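# Pin cable end under a finger while lifting the reel

## Task

Close one gripper on the reel so that one of its fingers pins the cable down close to one of the cable's ends. Then lift the reel well clear of the table and declare completion while that one grip by itself keeps the reel steady. At that moment the second arm must hold nothing, stay away from both reel and cable, and touch the holding arm lightly or not at all.

## Robot and tools

Robot: two arms, left_arm and right_arm, each ending in a two-finger gripper with a wrist camera. Base poses in the scene frame: left_arm at (+0.038, +0.373, 0) m, quat_wxyz (+1.000, 0, 0, -0.020); right_arm at (-0.009, -0.309, 0) m, quat_wxyz (+1.000, 0, 0, +0.030).

Frame: one shared scene frame with its origin on the tabletop midway between the arms. +z is up, +x reaches out over the table, and left_arm sits on the +y side. The names left and right do not refer to image sides. On each gripper, the fingers extend along its own +z axis and close along its own y axis. end_effector_position is the point between the pads, roughly 1 cm short of the fingertips. Reported positions get less accurate at long reach.

Row format, used by both motion tools: 16 plain numbers, always covering both arms. The first 8 are left_arm: x, y, z in metres, then qw, qx, qy, qz (w first), then opening. The next 8 are the same fields for right_arm. x, y, z and the quaternion are an absolute target pose for that gripper in the scene frame, not an offset. Opening runs from -1 (closed) to +1 (fully open, 0.094 m). To keep an arm still, resend its last reported position and quaternion unchanged, with the opening you want. To keep an orientation, send one fixed quaternion rather than copying a reported one that may have drifted.

execute_actions(actions): a list of actions. Each action is a list of up to 15 rows. Each row lasts one 1/30 s control step, and if there are fewer than 15 rows the last one repeats. An empty list just reports state and images. A target lying more than 0.6 m from a gripper's current position, along any of that gripper's axes, gets that action rejected for both arms. If the first action fails this check, or any action is malformed, nothing runs. Each step is clipped to 70 mm and 16 degrees from the measured pose, so a distant target can take several actions. After an action an arm only finishes its last clipped step, so keep sending the remainder.

move(target, speed, blocking): target is one 16-number row. Both grippers travel in straight lines that finish together, lasting 0.5 to 10 s, and stop at 10 s even if short. speed is the path's top speed in m/s, from 0.002 to 0.5, default 0.25; rotation is capped at twice that value in rad/s. Openings are applied when the move starts. Paths ignore obstacles and the other arm, and grippers can lag, wander or overshoot speed, especially with the arm nearly straight. Faster contact and targets set deeper past contact both press harder. The result adds a move: line giving the ending (done, off_target, moving, held, fault) and any limits (paced means the pose was clipped; held means a check blocked steps, after which the arm may surge), plus each gripper's distance from its target. With blocking=false you get a result after 0.5 s. Poll with wait(0), and send no other motion until it has ended, or call stop.

wait(seconds): 0 to 10; the arms keep their last command, and a running move carries on. stop(): brakes a running move, which needs some distance to stop; the fingers do not stop. zoom_image(camera, region): camera is one of cam_head_left, cam_head_right, cam_high, cam_low, cam_left_wrist, cam_right_wrist. region is [x0, y0, x1, y1] in pixels from the top-left, at most 504 by 504. read_manual(section): returns licence text only ("licences"). finished_scene(scene): ends the current scene, given its number. It cannot be undone, so call it only when the goal holds steadily.

Results: for each arm, a state line with gripper position and quaternion; Hand target lines showing the pose the controller is chasing; grip_measured, the finger opening on the command scale (the last Joint positions value is the opening in metres); joint torques; and any pose unreachable, MOTOR HOT or FAULT lines. Images come in the camera order above, and the calibration lines give K, distortion and T_world_to_cam for projecting scene points.

Limits: joint ranges (rad) are waist -2.618 to 3.054, shoulder 0.000 to 3.142, elbow 0.000 to 3.142, wrist pitch -1.571 to 1.571, wrist yaw -1.571 to 1.571, wrist roll -2.094 to 2.094. Friction can leave a gripper as much as about 31 mm from its command, and smaller requested shifts may not happen at all.

Gripping: to hold something, command an opening below grip_measured; about 0.03 below gives a firm grip, less gives a softer one. Each pad exerts roughly 50 to 62 N at most, less on very thin parts. Readings may be off by about 1 mm.

Avoid: arms colliding or pushing on each other, knocking anything off the table, dropping the reel, slamming or pressing hard into things. Loose objects may occasionally get nudged. Sustained loads heat the motors: a warning appears at 75 °C, the arm pauses for 10 s at 90 °C, and at 100 °C it goes limp and falls. While you think, the robot keeps executing your last command.

Each tool is called in YAML: its name, and indented under it one key for each argument.

## Session

execute_actions:
  actions: []

Scene clock: 0.00 s.
left_arm: end_effector_position=(+0.1820, +0.6933, +0.1383) grip_measured=+1.000 end_effector_quat_wxyz=(-0.226, +0.950, -0.116, +0.183) | right_arm: end_effector_position=(+0.4256, -0.0529, +0.2496) grip_measured=+1.000 end_effector_quat_wxyz=(+0.553, -0.389, +0.530, +0.511)
Joint positions: left_arm=[ 1.323  1.407  1.052 -0.689  0.277 -1.69   0.094] | right_arm=[ 0.157  2.03   1.165  1.195 -1.142  0.415  0.094]
Joint velocities: left_arm=[ 0.002  0.002  0.002 -0.007 -0.007  0.037  0.   ] | right_arm=[ 0.012 -0.012 -0.017 -0.139 -0.066 -0.081  0.   ]
Joint torques (N m, as the arm reports them, + toward a larger angle): no reading
Hand target (left_arm): +0.182, +0.693, +0.138; -0.226, +0.950, -0.116, +0.183
Hand target (right_arm): +0.426, -0.053, +0.250; +0.553, -0.389, +0.530, +0.511

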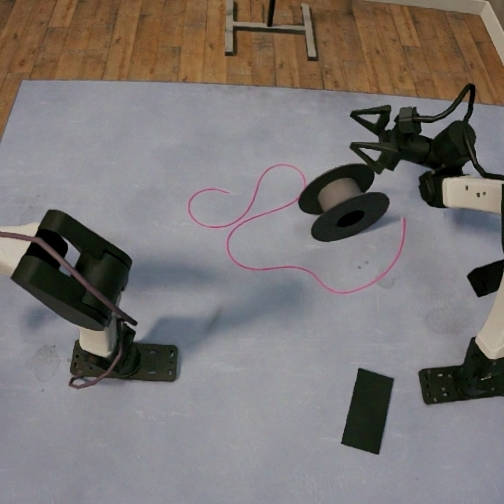

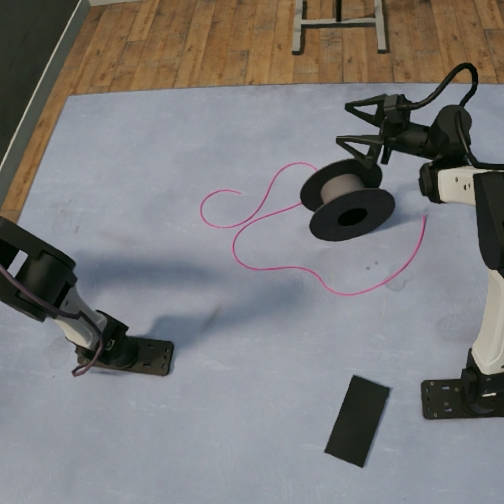

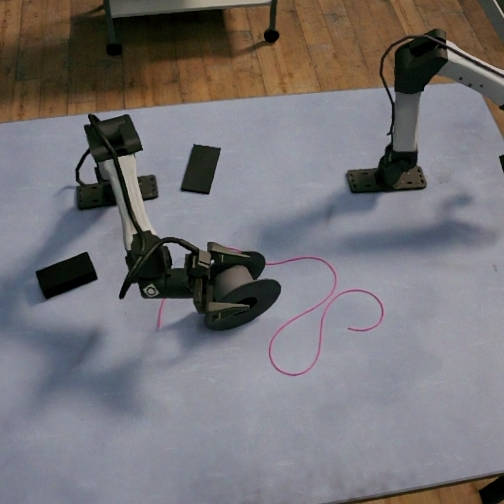

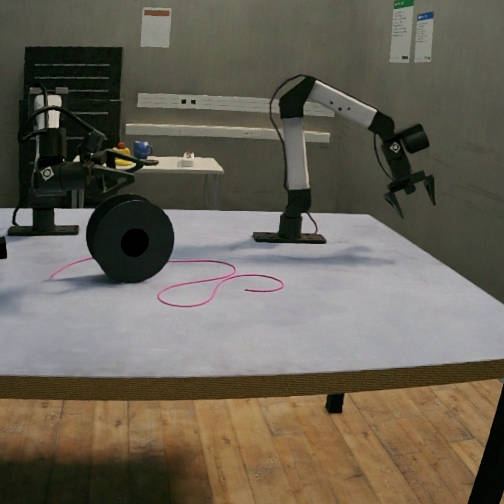

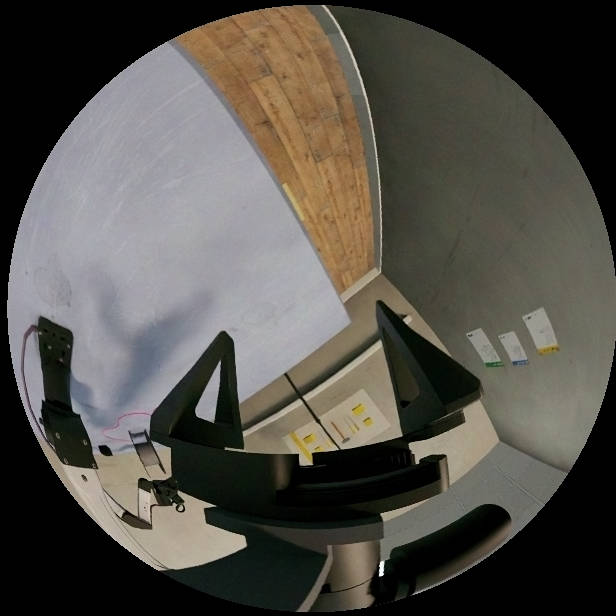

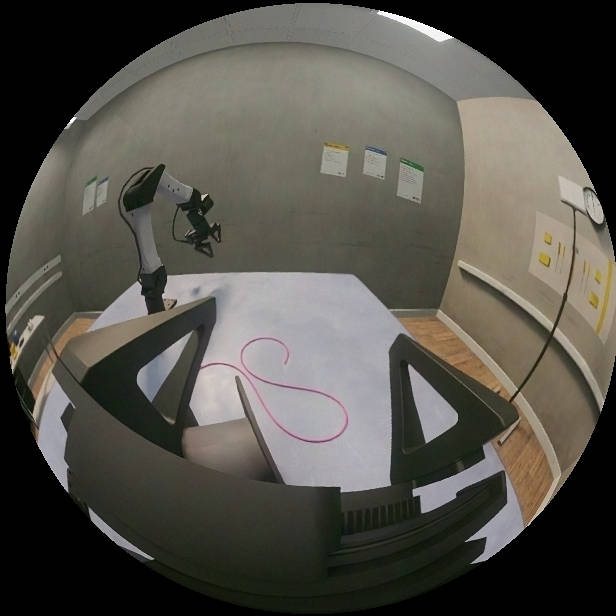

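move:
  target: [0.45,0.24,0.12,0,0.777,-0.629,0,0.2,0.38,-0.23,0.25,0.25,-0.728,0.531,0.339,1]

Scene clock: 48.47 s.
left_arm: end_effector_position=(+0.4498, +0.2301, +0.1201) grip_measured=+0.202 end_effector_quat_wxyz=(+0.010, +0.769, -0.638, +0.022) | right_arm: end_effector_position=(+0.3879, -0.2288, +0.2462) grip_measured=+1.000 end_effector_quat_wxyz=(+0.592, -0.477, +0.525, +0.383)
Joint positions: left_arm=[-0.282  2.213  2.135 -1.458  0.034 -2.078  0.056] | right_arm=[-0.3    1.736  1.057  0.407 -1.552 -0.434  0.094]
Joint velocities: left_arm=[-0.002 -0.002  0.012  0.037  0.007 -0.037  0.   ] | right_arm=[ 0.002 -0.002  0.002 -0.125 -0.051 -0.022  0.   ]
Joint torques (N m, as the arm reports them, + toward a larger angle): left_arm=[  0.33 -11.72   8.74   0.22   0.01  -0.17] | right_arm=[-0.78 -8.72  4.86  1.46 -0.26 -0.13]
Hand target (left_arm): +0.450, +0.228, +0.115; +0.018, +0.772, -0.635, +0.016
Hand target (right_arm): +0.383, -0.231, +0.249; +0.596, -0.479, +0.521, +0.379
Off the commanded pose (left_arm): 0.010 m, 3 deg.
Off the commanded pose (right_arm): 0.009 m, 49 deg; orientation clipped at the last step of the last action.
joint sent to its limit (left arm) — the command would take joint 6 (wrist roll) past its lower limit, so that joint was sent only as far as its limit.
joint sent to its limit (right arm) — the command would take joint 5 (wrist yaw) past its lower limit, so that joint was sent only as far as its limit.
move: off_target (left_arm, right_arm); limits=paced
camera_calibration (this result's frames):
cam_left_wrist: T_world_to_cam=[[0.995785, -0.00864157, 0.0913078, -0.465852], [-0.0772157, -0.616221, 0.783779, 0.103623], [0.0494926, -0.787526, -0.614291, 0.351095], [0, 0, 0, 1]] pos_world=[0.454513, 0.336325, 0.176993]
cam_right_wrist: T_world_to_cam=[[0.899563, -0.215029, 0.380196, -0.49229], [0.160263, -0.647238, -0.745251, -0.011898], [0.406328, 0.731332, -0.54777, 0.235447], [0, 0, 0, 1]] pos_world=[0.349084, -0.285748, 0.307271]

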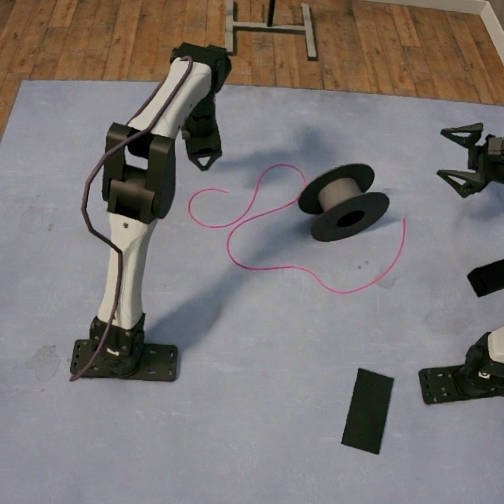

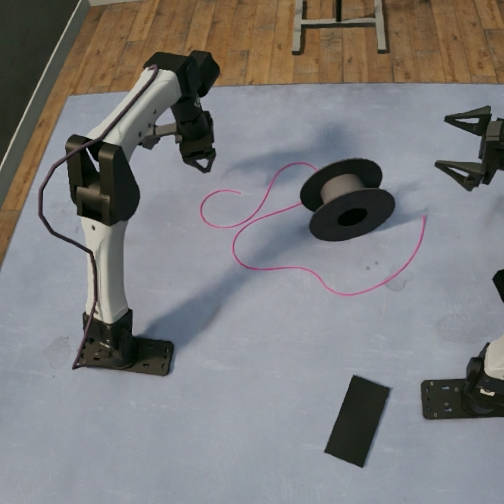

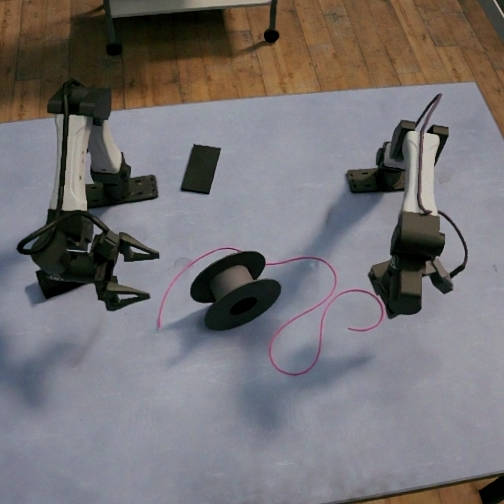

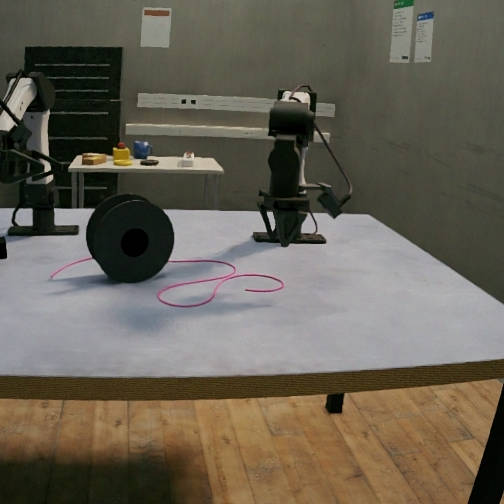

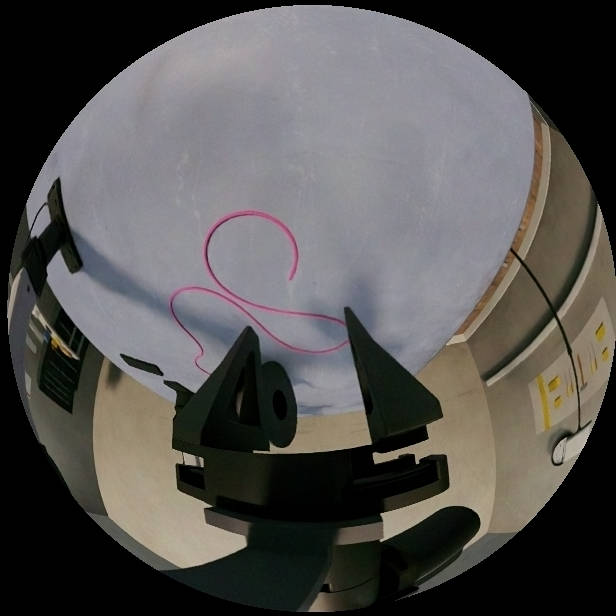

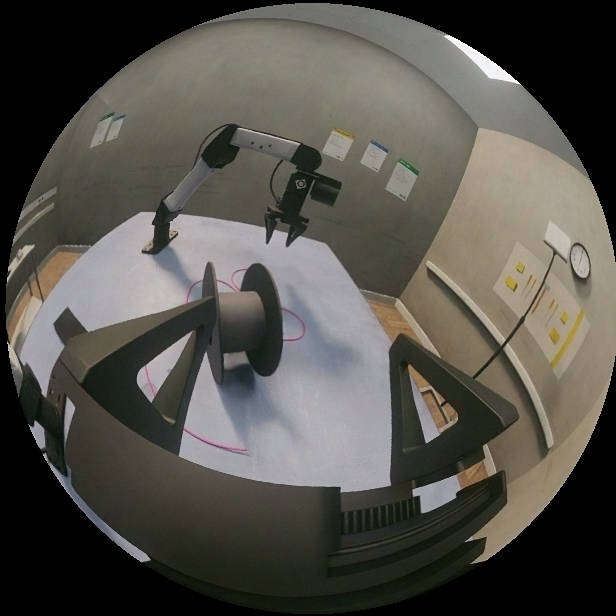

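move:
  target: [0.44,0.237,0.03,0,0.777,-0.629,0,0.2,0.36,-0.2,0.3,0.5,-0.2,0.8,0.2,1]
  speed: 0.3

move:
  target: [0.44,0.237,0.008,0,0.777,-0.629,0,0.2,0.38,-0.25,0.22,0,-0.75,0.66,0,1]
  speed: 0.3

Scene clock: 66.17 s.
left_arm: end_effector_position=(+0.4444, +0.2346, +0.0347) grip_measured=+0.202 end_effector_quat_wxyz=(+0.007, +0.770, -0.638, +0.008) | right_arm: end_effector_position=(+0.3600, -0.2041, +0.2883) grip_measured=+1.000 end_effector_quat_wxyz=(+0.495, -0.198, +0.820, +0.206)
Joint positions: left_arm=[-0.282  2.213  1.795 -1.143  0.019 -2.078  0.056] | right_arm=[-0.008  1.22   1.123 -0.415 -0.519 -0.114  0.094]
Joint velocities: left_arm=[-0.012  0.002  0.007  0.051 -0.007  0.007 -0.   ] | right_arm=[-0.007 -0.002 -0.007  0.11   0.022 -0.037  0.   ]
Joint torques (N m, as the arm reports them, + toward a larger angle): left_arm=[  0.11 -13.84   5.6    0.31  -0.23  -0.17] | right_arm=[ 1.22 -4.31  8.83  2.   -0.06 -0.02]
Hand target (left_arm): +0.441, +0.237, +0.030; +0.004, +0.772, -0.636, +0.001
Hand target (right_arm): +0.359, -0.200, +0.304; +0.509, -0.202, +0.811, +0.205
Off the commanded pose (left_arm): 0.007 m, 2 deg.
Off the commanded pose (right_arm): 0.012 m, 2 deg.
joint sent to its limit (left arm) — the command would take joint 6 (wrist roll) past its lower limit, so that joint was sent only as far as its limit.
move: off_target (right_arm)
camera_calibration (this result's frames):
cam_left_wrist: T_world_to_cam=[[0.997268, -0.010108, 0.0731696, -0.452343], [-0.0630071, -0.633397, 0.771258, 0.171119], [0.0385495, -0.773761, -0.632303, 0.304724], [0, 0, 0, 1]] pos_world=[0.450142, 0.339598, 0.0937988]
cam_right_wrist: T_world_to_cam=[[0.627773, -0.776496, 0.0543683, -0.400685], [-0.662006, -0.569341, -0.487442, 0.277558], [0.409451, 0.270011, -0.871461, 0.249772], [0, 0, 0, 1]] pos_world=[0.333015, -0.220546, 0.374745]

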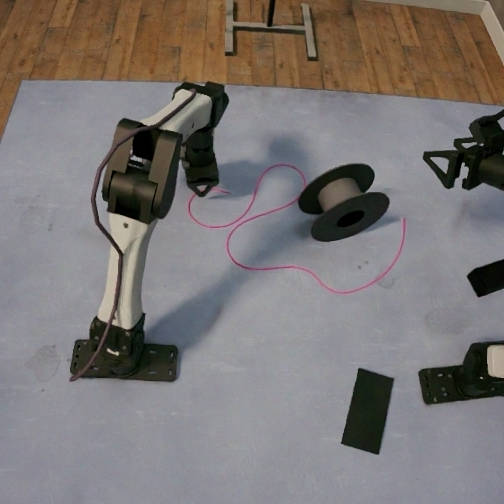

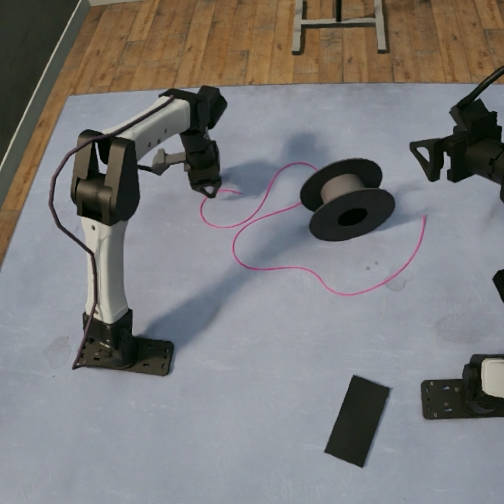

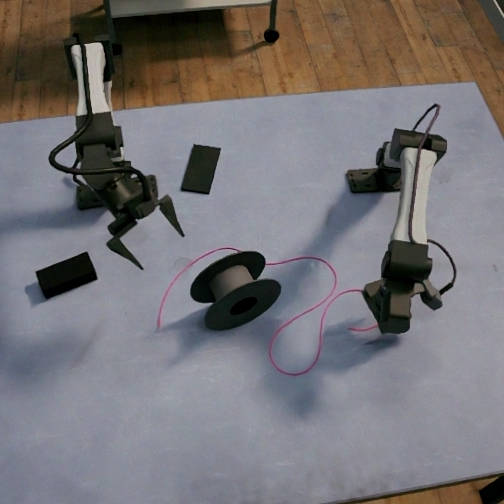

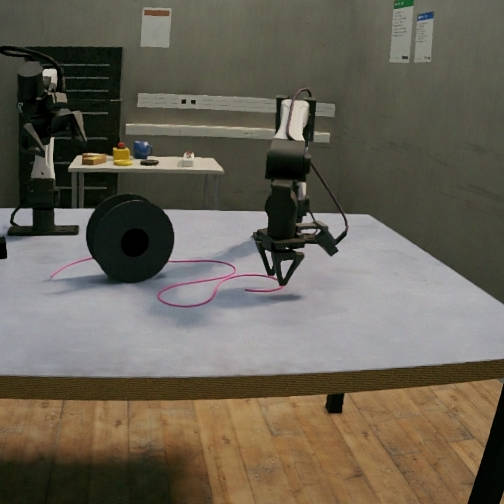

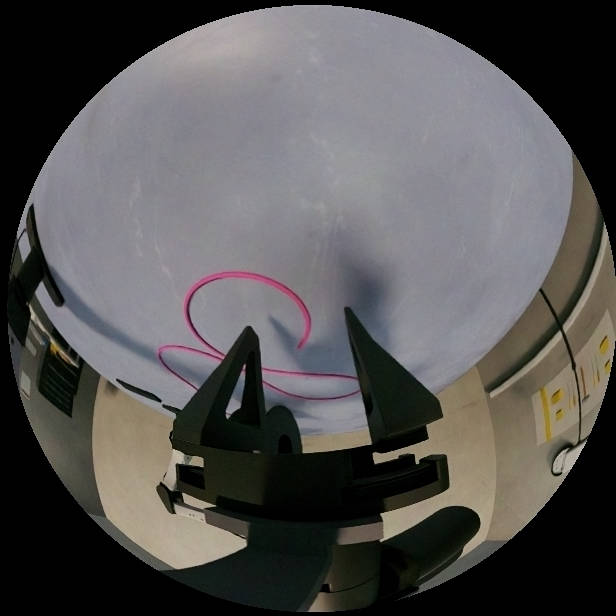

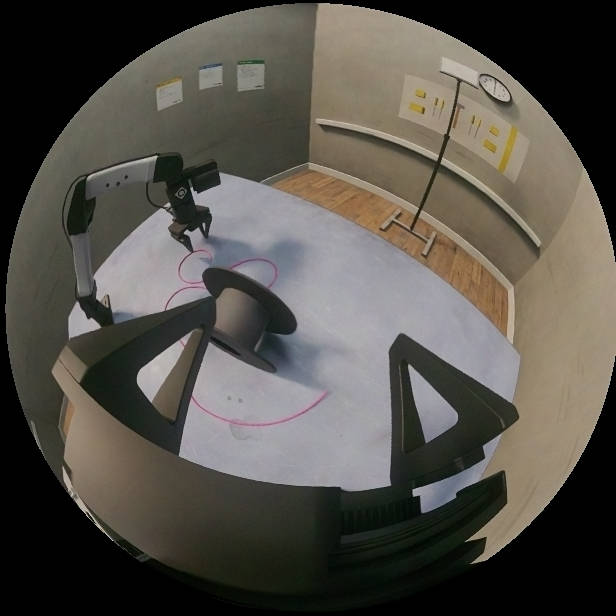

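Scene clock: 69.50 s.
left_arm: end_effector_position=(+0.4459, +0.2342, +0.0202) grip_measured=+0.202 end_effector_quat_wxyz=(+0.003, +0.770, -0.638, +0.017) | right_arm: end_effector_position=(+0.3793, -0.2535, +0.2112) grip_measured=+1.000 end_effector_quat_wxyz=(-0.065, +0.744, -0.664, +0.051)
Joint positions: left_arm=[-0.282  2.213  1.737 -1.065  0.018 -2.078  0.056] | right_arm=[ 0.079  1.949  2.095 -1.55  -0.006 -1.545  0.094]
Joint velocities: left_arm=[-0.012  0.007  0.012  0.007 -0.037 -0.051  0.   ] | right_arm=[-0.002 -0.027 -0.002 -0.022 -0.007 -0.037  0.   ]
Joint torques (N m, as the arm reports them, + toward a larger angle): left_arm=[  0.   -12.21   5.53   0.35  -0.25  -0.16] | right_arm=[ 1.19 -7.73  7.07  0.55 -0.02 -0.14]
Hand target (left_arm): +0.440, +0.237, +0.008; +0.003, +0.772, -0.636, +0.001
Hand target (right_arm): +0.381, -0.249, +0.215; -0.066, +0.750, -0.656, +0.058
Off the commanded pose (left_arm): 0.014 m, 2 deg.
Off the commanded pose (right_arm): 0.009 m, 10 deg.
joint sent to its limit (left arm) — the command would take joint 6 (wrist roll) past its lower limit, so that joint was sent only as far as its limit.
joint sent to its limit (right arm) — the command would take joint 4 (wrist pitch) past its lower limit, so that joint was sent only as far as its limit.
move: off_target (left_arm, right_arm)
camera_calibration (this result's frames):
cam_left_wrist: T_world_to_cam=[[0.995791, -0.00966764, 0.0911373, -0.452614], [-0.0768819, -0.629403, 0.773267, 0.187308], [0.0498864, -0.777019, -0.627497, 0.290881], [0, 0, 0, 1]] pos_world=[0.450599, 0.339537, 0.0789378]
cam_right_wrist: T_world_to_cam=[[0.932147, 0.332616, 0.143072, -0.300049], [0.186715, -0.780113, 0.597127, -0.379761], [0.310226, -0.529896, -0.789285, 0.00556108], [0, 0, 0, 1]] pos_world=[0.348872, -0.193508, 0.274083]

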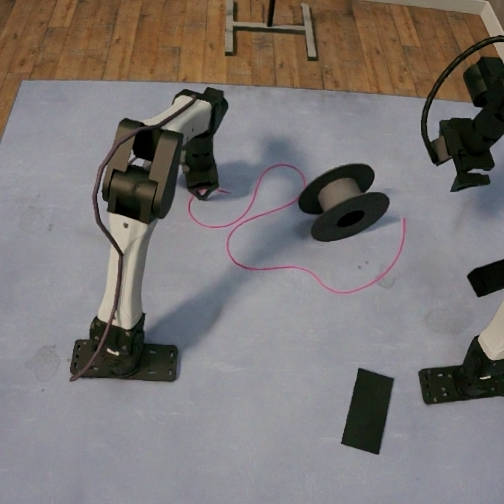

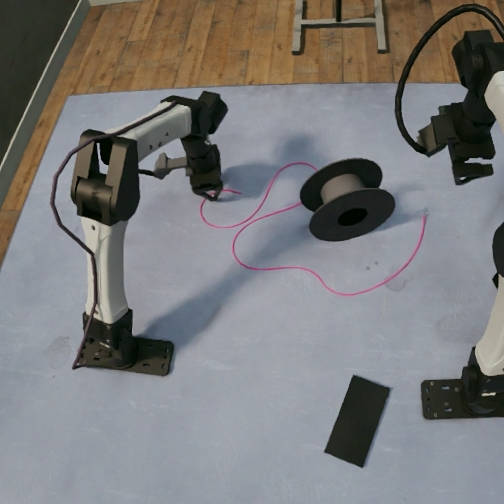

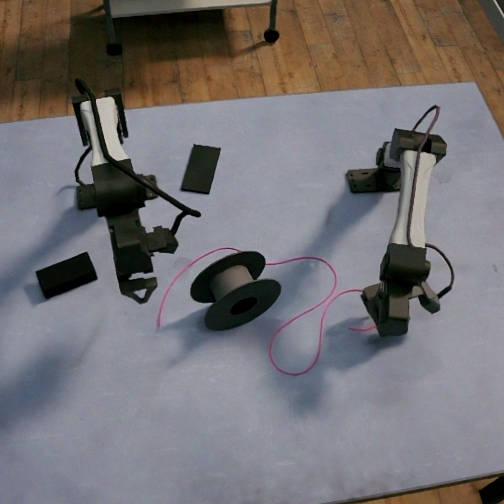

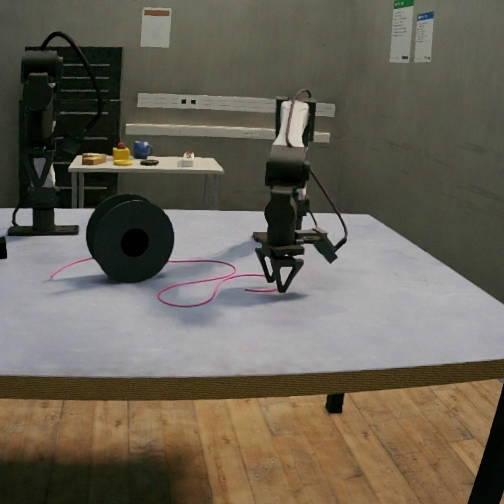

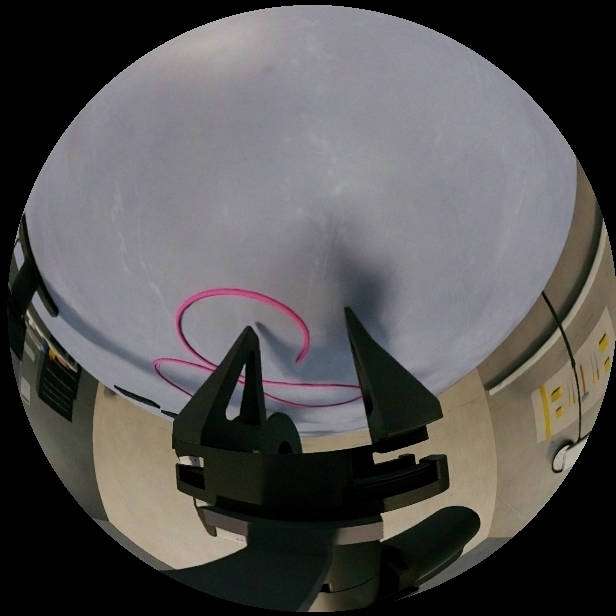

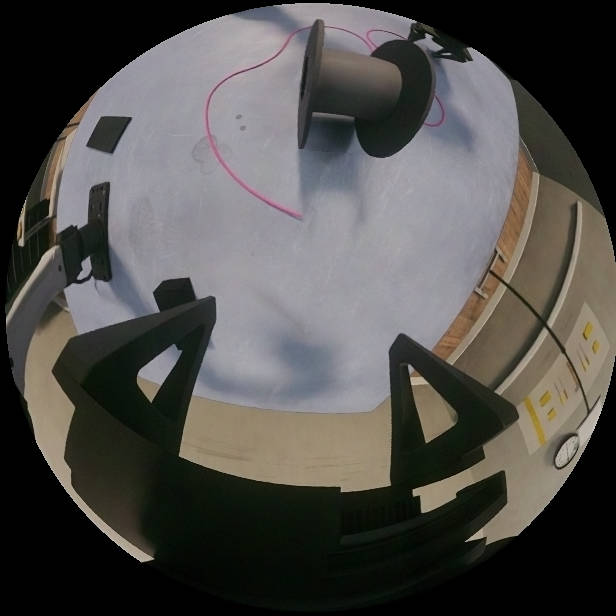

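move:
  target: [0.44,0.24,-0.008,0,0.777,-0.629,0,0.2,0.37,-0.24,0.23,0.25,-0.728,0.531,0.339,1]

Scene clock: 77.23 s.
left_arm: end_effector_position=(+0.4469, +0.2341, +0.0127) grip_measured=+0.201 end_effector_quat_wxyz=(+0.001, +0.770, -0.638, +0.022) | right_arm: end_effector_position=(+0.3716, -0.2376, +0.2272) grip_measured=+1.000 end_effector_quat_wxyz=(-0.344, +0.701, -0.590, -0.205)
Joint positions: left_arm=[-0.282  2.213  1.705 -1.022  0.017 -2.078  0.056] | right_arm=[-0.207  1.949  1.946 -1.552 -0.824 -1.884  0.094]
Joint velocities: left_arm=[ 0.012 -0.007 -0.002  0.007 -0.051  0.066 -0.001] | right_arm=[-0.007 -0.012  0.007  0.066 -0.037 -0.051  0.   ]
Joint torques (N m, as the arm reports them, + toward a larger angle): left_arm=[  0.52 -10.91   4.57   0.5   -0.26  -0.15] | right_arm=[-1.15 -8.92  3.82  0.21 -0.64 -0.12]
Hand target (left_arm): +0.440, +0.240, -0.008; +0.002, +0.774, -0.634, +0.001
Hand target (right_arm): +0.369, -0.241, +0.228; -0.349, +0.694, -0.593, -0.211
Off the commanded pose (left_arm): 0.023 m, 3 deg.
Off the commanded pose (right_arm): 0.004 m, 20 deg; orientation clipped at the last step of the last action.
joint sent to its limit (left arm) — the command would take joint 6 (wrist roll) past its lower limit, so that joint was sent only as far as its limit.
joint sent to its limit (right arm) — the command would take joint 4 (wrist pitch) past its lower limit, so that joint was sent only as far as its limit.
move: off_target (left_arm, right_arm); limits=paced
camera_calibration (this result's frames):
cam_left_wrist: T_world_to_cam=[[0.994681, -0.00934946, 0.102574, -0.452583], [-0.085734, -0.627078, 0.774224, 0.196502], [0.0570832, -0.7789, -0.624544, 0.283155], [0, 0, 0, 1]] pos_world=[0.45086, 0.33954, 0.0711299]
cam_right_wrist: T_world_to_cam=[[0.895804, 0.235415, 0.37698, -0.363121], [0.294321, -0.94978, -0.106269, -0.296003], [0.333031, 0.206149, -0.920105, 0.225108], [0, 0, 0, 1]] pos_world=[0.337437, -0.242059, 0.312557]

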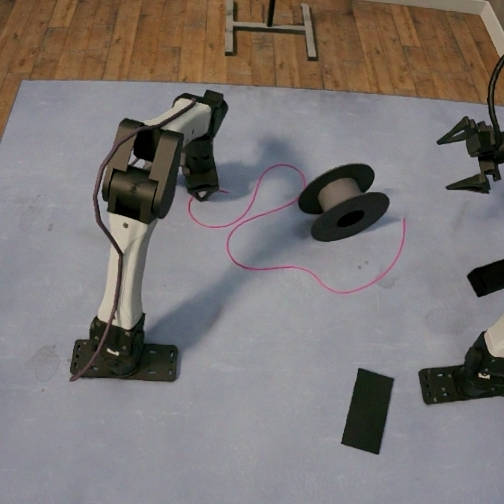

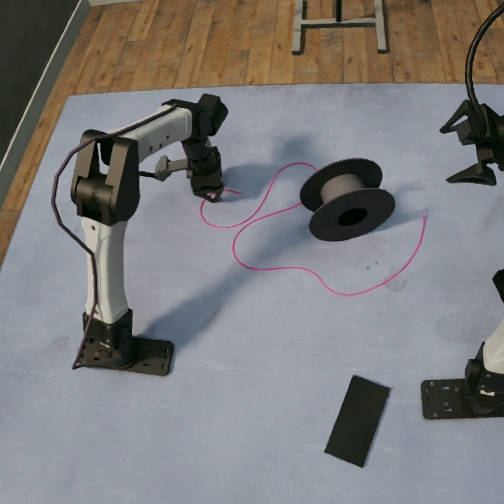

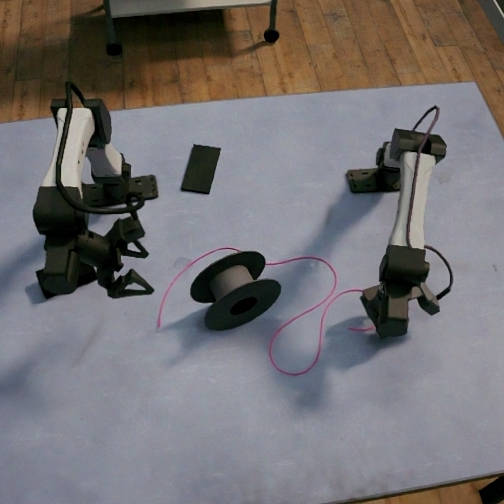

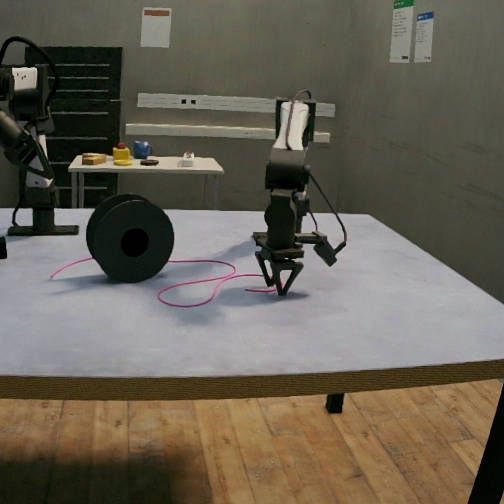

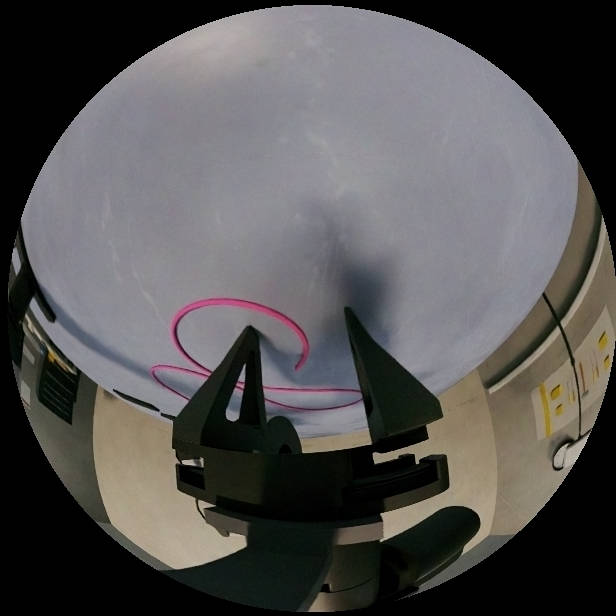

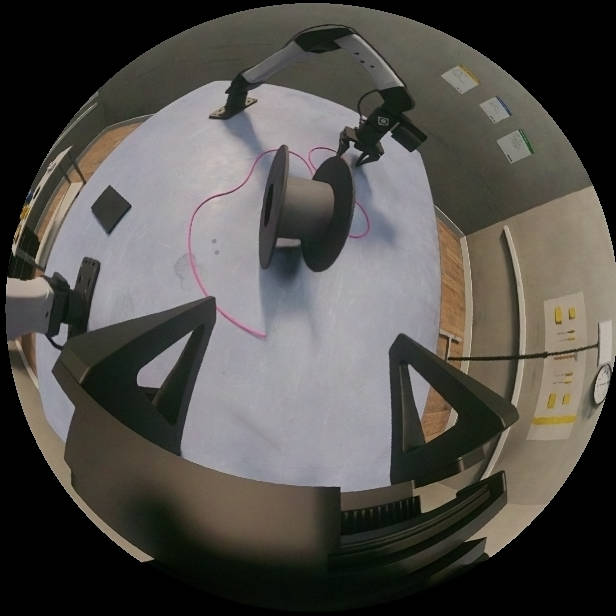

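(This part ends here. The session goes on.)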